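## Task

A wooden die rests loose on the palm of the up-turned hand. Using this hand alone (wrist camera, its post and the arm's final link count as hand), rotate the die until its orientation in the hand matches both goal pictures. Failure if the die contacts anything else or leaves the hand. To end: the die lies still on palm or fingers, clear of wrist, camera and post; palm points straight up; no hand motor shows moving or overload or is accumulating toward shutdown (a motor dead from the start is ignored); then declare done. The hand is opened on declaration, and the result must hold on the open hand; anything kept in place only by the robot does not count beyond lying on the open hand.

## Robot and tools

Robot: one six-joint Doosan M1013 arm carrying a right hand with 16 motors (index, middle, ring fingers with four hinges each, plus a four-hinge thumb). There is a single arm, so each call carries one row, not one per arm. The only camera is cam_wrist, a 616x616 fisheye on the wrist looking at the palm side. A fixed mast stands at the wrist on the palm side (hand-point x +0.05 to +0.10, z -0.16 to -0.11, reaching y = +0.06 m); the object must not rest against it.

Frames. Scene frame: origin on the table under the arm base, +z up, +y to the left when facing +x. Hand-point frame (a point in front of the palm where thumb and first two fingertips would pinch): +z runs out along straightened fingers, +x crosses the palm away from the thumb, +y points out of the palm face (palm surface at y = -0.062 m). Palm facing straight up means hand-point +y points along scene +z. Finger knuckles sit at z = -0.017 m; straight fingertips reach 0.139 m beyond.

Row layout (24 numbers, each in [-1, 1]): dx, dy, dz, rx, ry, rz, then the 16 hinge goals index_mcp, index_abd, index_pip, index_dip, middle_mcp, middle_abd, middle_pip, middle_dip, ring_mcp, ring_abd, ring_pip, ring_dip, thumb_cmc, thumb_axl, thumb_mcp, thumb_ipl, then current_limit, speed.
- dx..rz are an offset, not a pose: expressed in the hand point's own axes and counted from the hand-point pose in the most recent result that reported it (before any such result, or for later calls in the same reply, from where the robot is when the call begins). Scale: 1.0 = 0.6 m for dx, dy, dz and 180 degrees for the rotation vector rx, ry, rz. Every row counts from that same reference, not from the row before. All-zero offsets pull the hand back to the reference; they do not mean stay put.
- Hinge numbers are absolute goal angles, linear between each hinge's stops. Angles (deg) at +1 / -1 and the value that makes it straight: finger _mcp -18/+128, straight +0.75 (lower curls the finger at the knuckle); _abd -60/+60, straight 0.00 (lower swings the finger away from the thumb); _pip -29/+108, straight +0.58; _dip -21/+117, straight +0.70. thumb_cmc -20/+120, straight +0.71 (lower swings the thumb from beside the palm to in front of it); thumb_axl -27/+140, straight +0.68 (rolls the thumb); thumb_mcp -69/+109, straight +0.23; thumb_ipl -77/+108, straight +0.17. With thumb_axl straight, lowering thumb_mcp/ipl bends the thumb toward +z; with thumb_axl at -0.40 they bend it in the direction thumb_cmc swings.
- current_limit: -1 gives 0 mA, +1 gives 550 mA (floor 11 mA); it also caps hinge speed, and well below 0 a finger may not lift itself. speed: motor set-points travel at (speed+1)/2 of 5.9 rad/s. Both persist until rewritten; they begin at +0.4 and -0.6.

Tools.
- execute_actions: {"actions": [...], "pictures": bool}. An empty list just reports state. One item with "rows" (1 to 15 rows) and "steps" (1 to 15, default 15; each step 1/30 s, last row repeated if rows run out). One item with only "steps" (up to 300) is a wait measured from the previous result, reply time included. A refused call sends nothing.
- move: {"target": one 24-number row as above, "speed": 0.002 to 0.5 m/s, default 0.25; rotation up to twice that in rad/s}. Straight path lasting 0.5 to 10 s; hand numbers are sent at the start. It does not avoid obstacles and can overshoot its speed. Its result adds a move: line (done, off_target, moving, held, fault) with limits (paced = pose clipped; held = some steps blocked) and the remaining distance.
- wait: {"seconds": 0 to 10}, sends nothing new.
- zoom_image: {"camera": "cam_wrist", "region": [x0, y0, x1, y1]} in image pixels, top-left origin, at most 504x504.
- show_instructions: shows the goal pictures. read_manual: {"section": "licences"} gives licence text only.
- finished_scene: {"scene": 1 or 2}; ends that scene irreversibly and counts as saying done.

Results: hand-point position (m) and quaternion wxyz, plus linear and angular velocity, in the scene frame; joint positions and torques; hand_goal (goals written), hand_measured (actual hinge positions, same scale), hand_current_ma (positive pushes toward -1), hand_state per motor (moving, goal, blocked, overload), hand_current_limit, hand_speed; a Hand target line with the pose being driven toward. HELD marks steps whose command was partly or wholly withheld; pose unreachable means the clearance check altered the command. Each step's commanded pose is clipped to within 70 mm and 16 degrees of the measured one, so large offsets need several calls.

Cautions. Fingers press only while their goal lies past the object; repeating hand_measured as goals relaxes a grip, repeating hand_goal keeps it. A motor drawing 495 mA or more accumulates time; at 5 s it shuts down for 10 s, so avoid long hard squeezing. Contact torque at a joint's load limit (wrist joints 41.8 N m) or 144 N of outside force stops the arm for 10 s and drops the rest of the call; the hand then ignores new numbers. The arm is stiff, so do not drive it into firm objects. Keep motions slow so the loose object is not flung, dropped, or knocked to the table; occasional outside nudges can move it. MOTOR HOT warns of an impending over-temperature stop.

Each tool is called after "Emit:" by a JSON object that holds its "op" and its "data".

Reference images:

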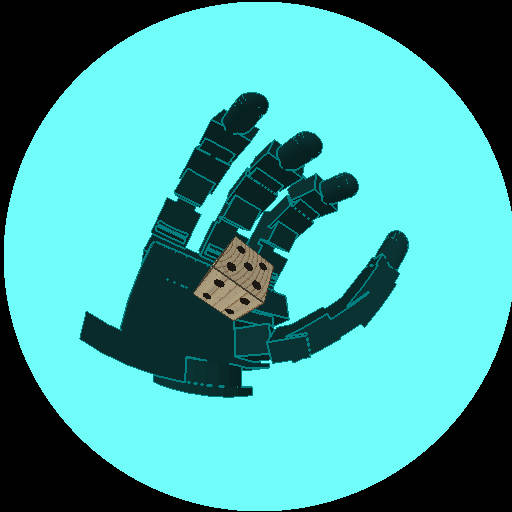

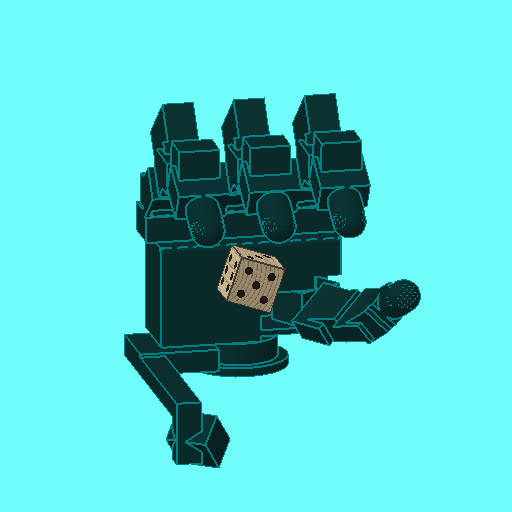

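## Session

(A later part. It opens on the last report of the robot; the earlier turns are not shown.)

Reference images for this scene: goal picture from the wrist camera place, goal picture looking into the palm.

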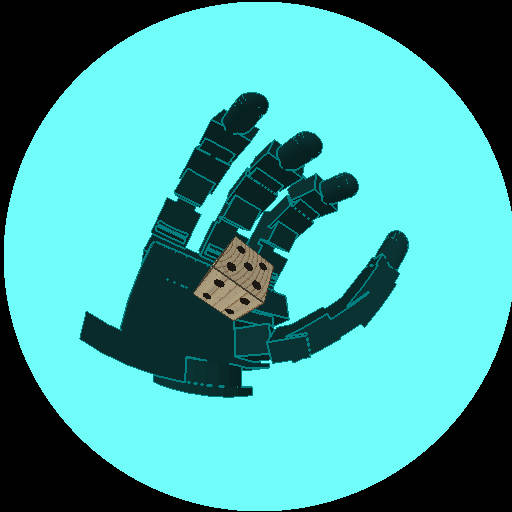

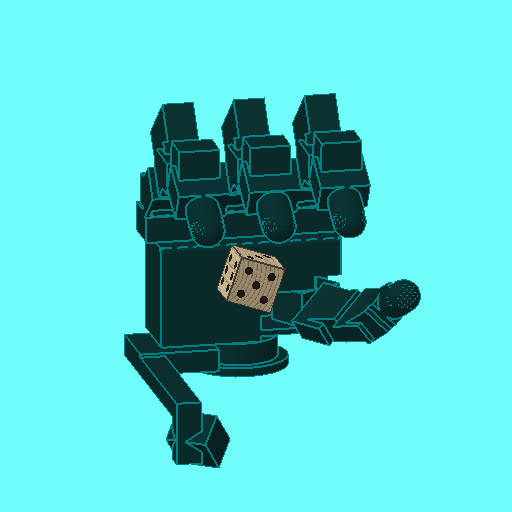

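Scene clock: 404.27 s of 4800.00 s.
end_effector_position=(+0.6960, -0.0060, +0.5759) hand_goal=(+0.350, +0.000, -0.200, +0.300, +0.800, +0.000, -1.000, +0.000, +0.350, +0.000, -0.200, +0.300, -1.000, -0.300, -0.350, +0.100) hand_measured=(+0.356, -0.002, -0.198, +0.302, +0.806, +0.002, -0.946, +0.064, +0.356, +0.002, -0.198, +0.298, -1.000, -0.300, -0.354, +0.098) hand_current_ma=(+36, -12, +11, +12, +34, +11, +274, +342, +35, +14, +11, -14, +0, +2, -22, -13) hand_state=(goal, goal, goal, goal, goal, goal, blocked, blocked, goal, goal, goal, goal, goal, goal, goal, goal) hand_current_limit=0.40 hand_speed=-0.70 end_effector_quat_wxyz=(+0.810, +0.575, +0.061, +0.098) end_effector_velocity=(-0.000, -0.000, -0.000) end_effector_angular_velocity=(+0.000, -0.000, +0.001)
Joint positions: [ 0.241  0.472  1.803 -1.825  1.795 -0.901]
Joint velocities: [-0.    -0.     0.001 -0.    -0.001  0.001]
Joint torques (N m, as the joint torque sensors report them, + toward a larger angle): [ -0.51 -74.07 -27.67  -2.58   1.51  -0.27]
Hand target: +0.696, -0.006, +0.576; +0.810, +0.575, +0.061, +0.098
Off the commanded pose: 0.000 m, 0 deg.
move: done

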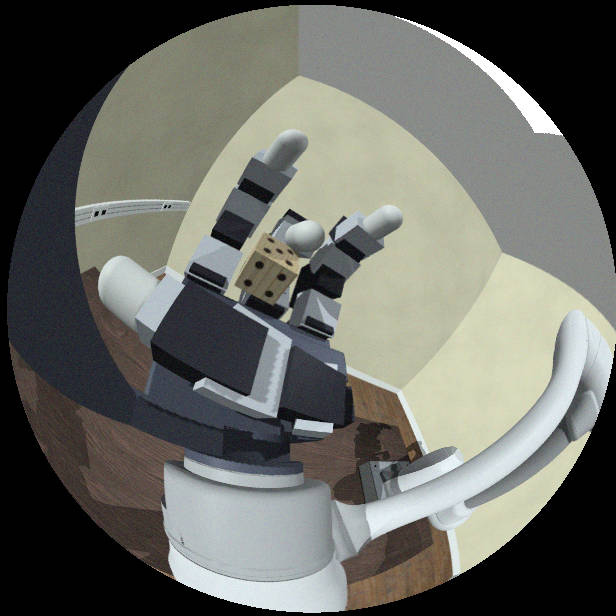

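Emit:
{"op": "move", "data": {"target": [0,0,0,-0.05,0,0,0.35,0,-0.2,0.3,0.72,0,-0.85,0.4,0.35,0,-0.2,0.3,-1,-0.3,-0.35,0.1,0.4,-0.9], "speed": 0.04}}

Scene clock: 412.17 s of 4800.00 s.
end_effector_position=(+0.6960, -0.0061, +0.5760) hand_goal=(+0.350, +0.000, -0.200, +0.300, +0.720, +0.000, -0.850, +0.400, +0.350, +0.000, -0.200, +0.300, -1.000, -0.300, -0.350, +0.100) hand_measured=(+0.356, -0.002, -0.198, +0.302, +0.736, +0.002, -0.858, +0.396, +0.356, +0.002, -0.198, +0.298, -1.000, -0.300, -0.354, +0.098) hand_current_ma=(+36, -12, +8, +12, +85, +11, -35, -20, +35, +14, +8, -14, +0, -2, -22, -13) hand_state=(goal, goal, goal, goal, goal, goal, goal, goal, goal, goal, goal, goal, goal, goal, goal, goal) hand_current_limit=0.40 hand_speed=-0.90 end_effector_quat_wxyz=(+0.852, +0.510, +0.053, +0.102) end_effector_velocity=(-0.000, +0.000, -0.000) end_effector_angular_velocity=(-0.007, +0.000, -0.001)
Joint positions: [ 0.202  0.504  1.822 -1.961  1.882 -0.874]
Joint velocities: [-0.001  0.001  0.002 -0.006  0.005 -0.   ]
Joint torques (N m, as the joint torque sensors report them, + toward a larger angle): [  0.59 -77.91 -25.97  -2.45   1.6    0.17]
Hand target: +0.696, -0.006, +0.576; +0.853, +0.510, +0.053, +0.102
Off the commanded pose: 0.000 m, 0 deg.
move: done

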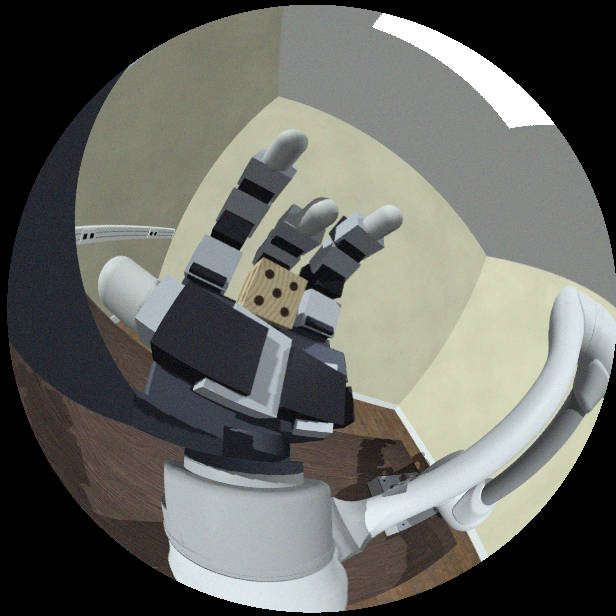

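Emit:
{"op": "move", "data": {"target": [0,0,0,0.35,0,0,0.05,0,-0.2,0.3,0.45,0,-0.6,0.4,0.05,0,-0.2,0.3,-0.104,0.266,0.032,-0.018,0.4,-0.85], "speed": 0.09}}

Emit:
{"op": "zoom_image", "data": {"camera": "cam_wrist", "region": [180, 180, 400, 400]}}

Scene clock: 432.60 s of 4800.00 s.
end_effector_position=(+0.6960, -0.0056, +0.5760) hand_goal=(+0.050, +0.000, -0.200, +0.300, +0.450, +0.000, -0.600, +0.400, +0.050, +0.000, -0.200, +0.300, -0.104, +0.266, +0.032, -0.018) hand_measured=(+0.058, -0.002, -0.200, +0.302, +0.464, +0.002, -0.602, +0.398, +0.056, +0.002, -0.200, +0.298, -0.102, +0.266, +0.030, -0.018) hand_current_ma=(+42, -12, +4, +11, +77, +11, -8, -14, +40, +14, +4, -14, +15, -4, -13, +5) hand_state=(goal, goal, goal, goal, goal, goal, goal, goal, goal, goal, goal, goal, goal, goal, goal, goal) hand_current_limit=0.40 hand_speed=-0.85 end_effector_quat_wxyz=(+0.461, +0.880, +0.098, +0.060) end_effector_velocity=(+0.000, -0.001, +0.000) end_effector_angular_velocity=(+0.008, +0.001, -0.001)
Joint positions: [ 0.306  0.294  1.58  -0.969  1.464 -1.279]
Joint velocities: [-0.002 -0.001 -0.003  0.008 -0.001 -0.004]
Joint torques (N m, as the joint torque sensors report them, + toward a larger angle): [ -0.63 -68.09 -37.22   0.26   0.8   -0.25]
Hand target: +0.696, -0.006, +0.576; +0.460, +0.880, +0.098, +0.060
Off the commanded pose: 0.000 m, 0 deg.
move: done

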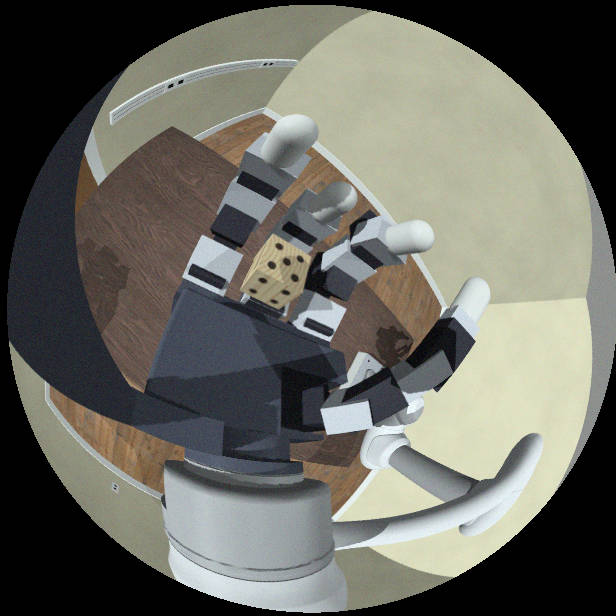

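Region (180, 180, 400, 400) of cam_wrist's 616x616 image, scaled by 2.291, with more detail than that image has.

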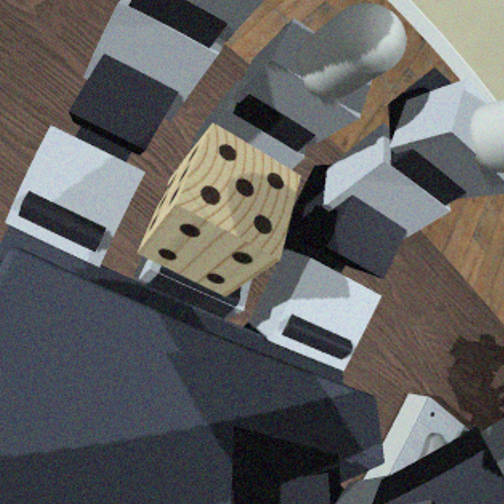

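Emit:
{"op": "move", "data": {"target": [0,0,0,0,0,-0.02,0.05,0,-0.2,0.3,0.48,-0.4,-0.75,0.4,0.05,-0.3,-0.2,0.3,-0.104,0.266,0.032,-0.018,0.4,-0.88], "speed": 0.04}}

Emit:
{"op": "zoom_image", "data": {"camera": "cam_wrist", "region": [180, 180, 400, 400]}}

Scene clock: 443.70 s of 4800.00 s.
end_effector_position=(+0.6960, -0.0056, +0.5760) hand_goal=(+0.050, +0.000, -0.200, +0.300, +0.480, -0.400, -0.750, +0.400, +0.050, -0.300, -0.200, +0.300, -0.104, +0.266, +0.032, -0.018) hand_measured=(+0.058, -0.002, -0.200, +0.302, +0.488, -0.396, -0.744, +0.398, +0.056, -0.298, -0.200, +0.298, -0.102, +0.266, +0.030, -0.018) hand_current_ma=(+42, -12, +4, +11, +42, +15, +26, -14, +40, +12, +4, -14, +15, -4, -13, +5) hand_state=(goal, goal, goal, goal, goal, goal, goal, goal, goal, goal, goal, goal, goal, goal, goal, goal) hand_current_limit=0.40 hand_speed=-0.88 end_effector_quat_wxyz=(+0.462, +0.877, +0.126, +0.045) end_effector_velocity=(-0.000, -0.000, +0.000) end_effector_angular_velocity=(-0.000, -0.000, -0.001)
Joint positions: [ 0.308  0.286  1.592 -0.969  1.463 -1.337]
Joint velocities: [-0. -0. -0. -0.  0.  0.]
Joint torques (N m, as the joint torque sensors report them, + toward a larger angle): [ -1.36 -66.67 -37.09   0.3    0.89  -0.13]
Hand target: +0.696, -0.006, +0.576; +0.462, +0.877, +0.126, +0.045
Off the commanded pose: 0.000 m, 0 deg.
move: done

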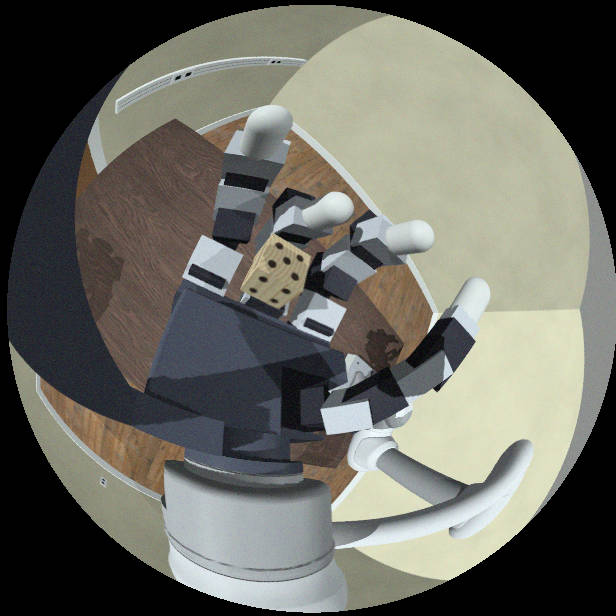

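Region (180, 180, 400, 400) of cam_wrist's 616x616 image, scaled by 2.291, with more detail than that image has.

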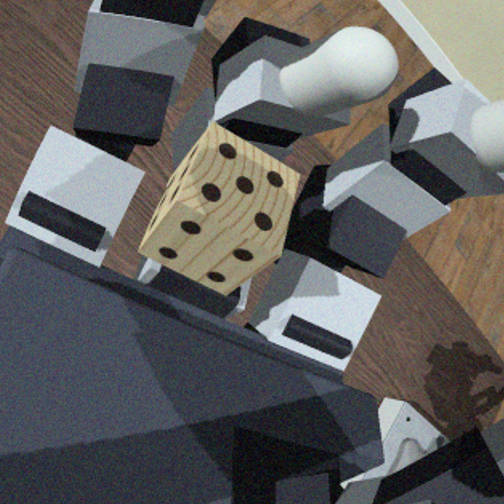

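Emit:
{"op": "move", "data": {"target": [0,0,0,0,0,0,0.05,0.3,-0.2,0.3,0.5,0.45,-0.9,0.5,0.05,0,-0.2,0.3,-0.104,0.266,0.032,-0.018,0.4,-0.85]}}

Emit:
{"op": "zoom_image", "data": {"camera": "cam_wrist", "region": [180, 180, 400, 400]}}

Scene clock: 453.70 s of 4800.00 s.
end_effector_position=(+0.6960, -0.0056, +0.5760) hand_goal=(+0.050, +0.300, -0.200, +0.300, +0.500, +0.450, -0.900, +0.500, +0.050, +0.000, -0.200, +0.300, -0.104, +0.266, +0.032, -0.018) hand_measured=(+0.058, +0.296, -0.200, +0.302, +0.508, +0.446, -0.896, +0.498, +0.056, -0.004, -0.200, +0.298, -0.102, +0.266, +0.030, -0.018) hand_current_ma=(+42, -14, +4, +11, +39, -22, +19, -15, +40, -16, +4, -14, +15, -4, -13, +5) hand_state=(goal, goal, goal, goal, goal, goal, goal, goal, goal, goal, goal, goal, goal, goal, goal, goal) hand_current_limit=0.40 hand_speed=-0.85 end_effector_quat_wxyz=(+0.462, +0.877, +0.126, +0.045) end_effector_velocity=(-0.001, +0.001, -0.000) end_effector_angular_velocity=(+0.000, +0.001, -0.000)
Joint positions: [ 0.308  0.286  1.592 -0.969  1.463 -1.337]
Joint velocities: [ 0.001 -0.    -0.     0.001  0.002  0.   ]
Joint torques (N m, as the joint torque sensors report them, + toward a larger angle): [ -1.33 -65.95 -36.31   0.38   0.58   0.09]
Hand target: +0.696, -0.006, +0.576; +0.462, +0.877, +0.126, +0.045
Off the commanded pose: 0.000 m, 0 deg.
move: done

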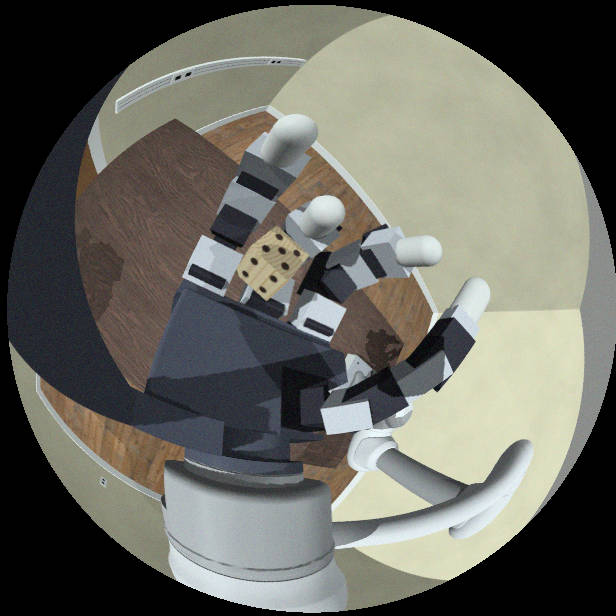

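Region (180, 180, 400, 400) of cam_wrist's 616x616 image, scaled by 2.291, with more detail than that image has.

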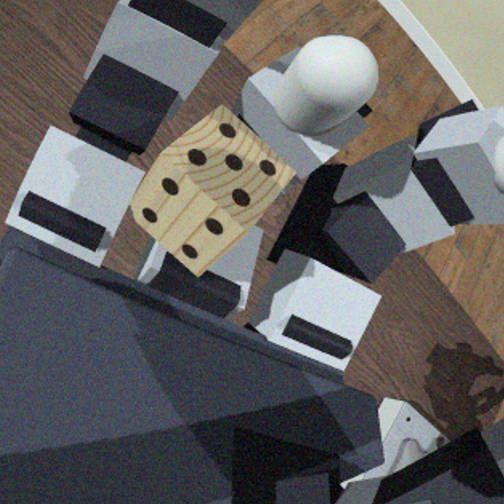

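Emit:
{"op": "move", "data": {"target": [0,0,0,-0.19,-0.006,0.0195,0.4,0.3,-0.2,0.3,0.76,0.45,-0.75,0.5,0.4,0,-0.2,0.3,-0.104,0.266,0.032,-0.018,0.4,-0.965], "speed": 0.08}}

Emit:
{"op": "move", "data": {"target": [0,0,0,0,0,0,0.72,0.2,0.5,0.6,0.75,0.2,0.5,0.6,0.72,0,0.5,0.6,0.3,0.4,0.1,0.1,0.4,-0.85]}}

Emit:
{"op": "zoom_image", "data": {"camera": "cam_wrist", "region": [180, 180, 400, 400]}}

Scene clock: 477.50 s of 4800.00 s.
end_effector_position=(+0.6960, -0.0059, +0.5759) hand_goal=(+0.400, +0.300, -0.200, +0.300, +0.760, +0.450, -0.750, +0.500, +0.400, +0.000, -0.200, +0.300, -0.104, +0.266, +0.032, -0.018) hand_measured=(+0.406, +0.298, -0.200, +0.302, +0.768, +0.446, -0.752, +0.498, +0.406, -0.002, -0.200, +0.298, -0.102, +0.266, +0.030, -0.018) hand_current_ma=(+37, -12, +4, +11, +39, -16, -12, -15, +36, -14, +4, -14, +15, -4, -13, +5) hand_state=(goal, goal, goal, goal, goal, goal, goal, goal, goal, goal, goal, goal, goal, goal, goal, goal) hand_current_limit=0.40 hand_speed=-0.96 end_effector_quat_wxyz=(+0.699, +0.706, +0.076, +0.086) end_effector_velocity=(+0.001, +0.002, +0.000) end_effector_angular_velocity=(+0.000, -0.000, +0.003)
Joint positions: [ 0.302  0.399  1.739 -1.524  1.629 -1.004]
Joint velocities: [ 0.002  0.    -0.001 -0.001 -0.001 -0.   ]
Joint torques (N m, as the joint torque sensors report them, + toward a larger angle): [ -1.2  -72.4  -31.1   -1.69   1.54  -0.21]
Hand target: +0.696, -0.006, +0.576; +0.699, +0.706, +0.076, +0.086
Off the commanded pose: 0.000 m, 0 deg.
move: done

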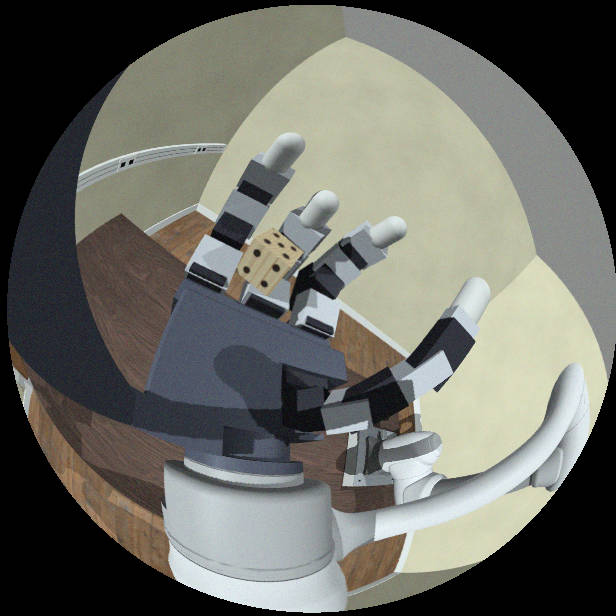

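Scene clock: 481.13 s of 4800.00 s.
end_effector_position=(+0.6960, -0.0059, +0.5759) hand_goal=(+0.720, +0.200, +0.500, +0.600, +0.750, +0.200, +0.500, +0.600, +0.720, +0.000, +0.500, +0.600, +0.300, +0.400, +0.100, +0.100) hand_measured=(+0.730, +0.204, +0.500, +0.598, +0.768, +0.204, +0.500, +0.598, +0.728, -0.002, +0.500, +0.598, +0.308, +0.400, +0.100, +0.098) hand_current_ma=(+54, +16, +3, -11, +93, +16, +3, -11, +52, -14, +3, -11, +42, -6, -5, -12) hand_state=(goal, goal, goal, goal, goal, goal, goal, goal, goal, goal, goal, goal, goal, goal, goal, goal) hand_current_limit=0.40 hand_speed=-0.85 end_effector_quat_wxyz=(+0.699, +0.706, +0.076, +0.086) end_effector_velocity=(+0.000, -0.002, +0.000) end_effector_angular_velocity=(-0.001, -0.001, -0.002)
Joint positions: [ 0.302  0.399  1.739 -1.524  1.629 -1.004]
Joint velocities: [-0.003  0.    -0.    -0.001  0.001 -0.   ]
Joint torques (N m, as the joint torque sensors report them, + toward a larger angle): [ -0.85 -70.73 -30.21  -2.     1.64  -0.19]
Hand target: +0.696, -0.006, +0.576; +0.699, +0.706, +0.076, +0.086
Off the commanded pose: 0.000 m, 0 deg.
move: done

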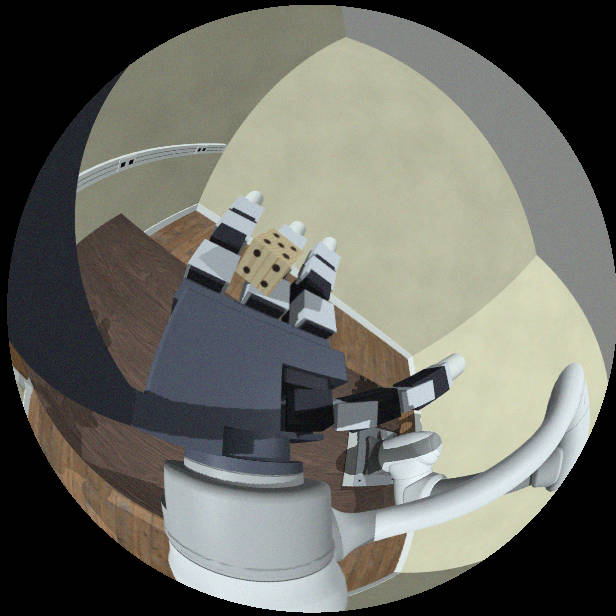

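Region (180, 180, 400, 400) of cam_wrist's 616x616 image, scaled by 2.291, with more detail than that image has.

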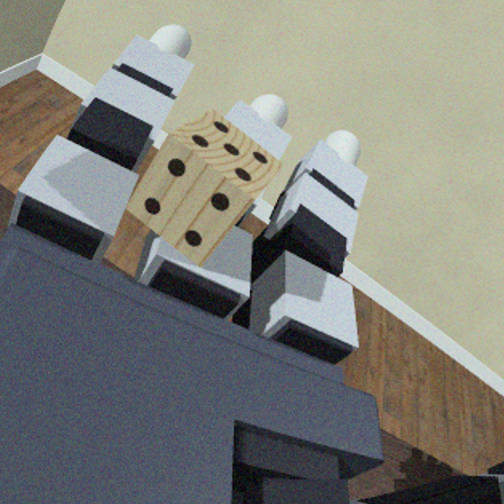

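Emit:
{"op": "finished_scene", "data": {"scene": 1}}

The scene is finished: the task was done.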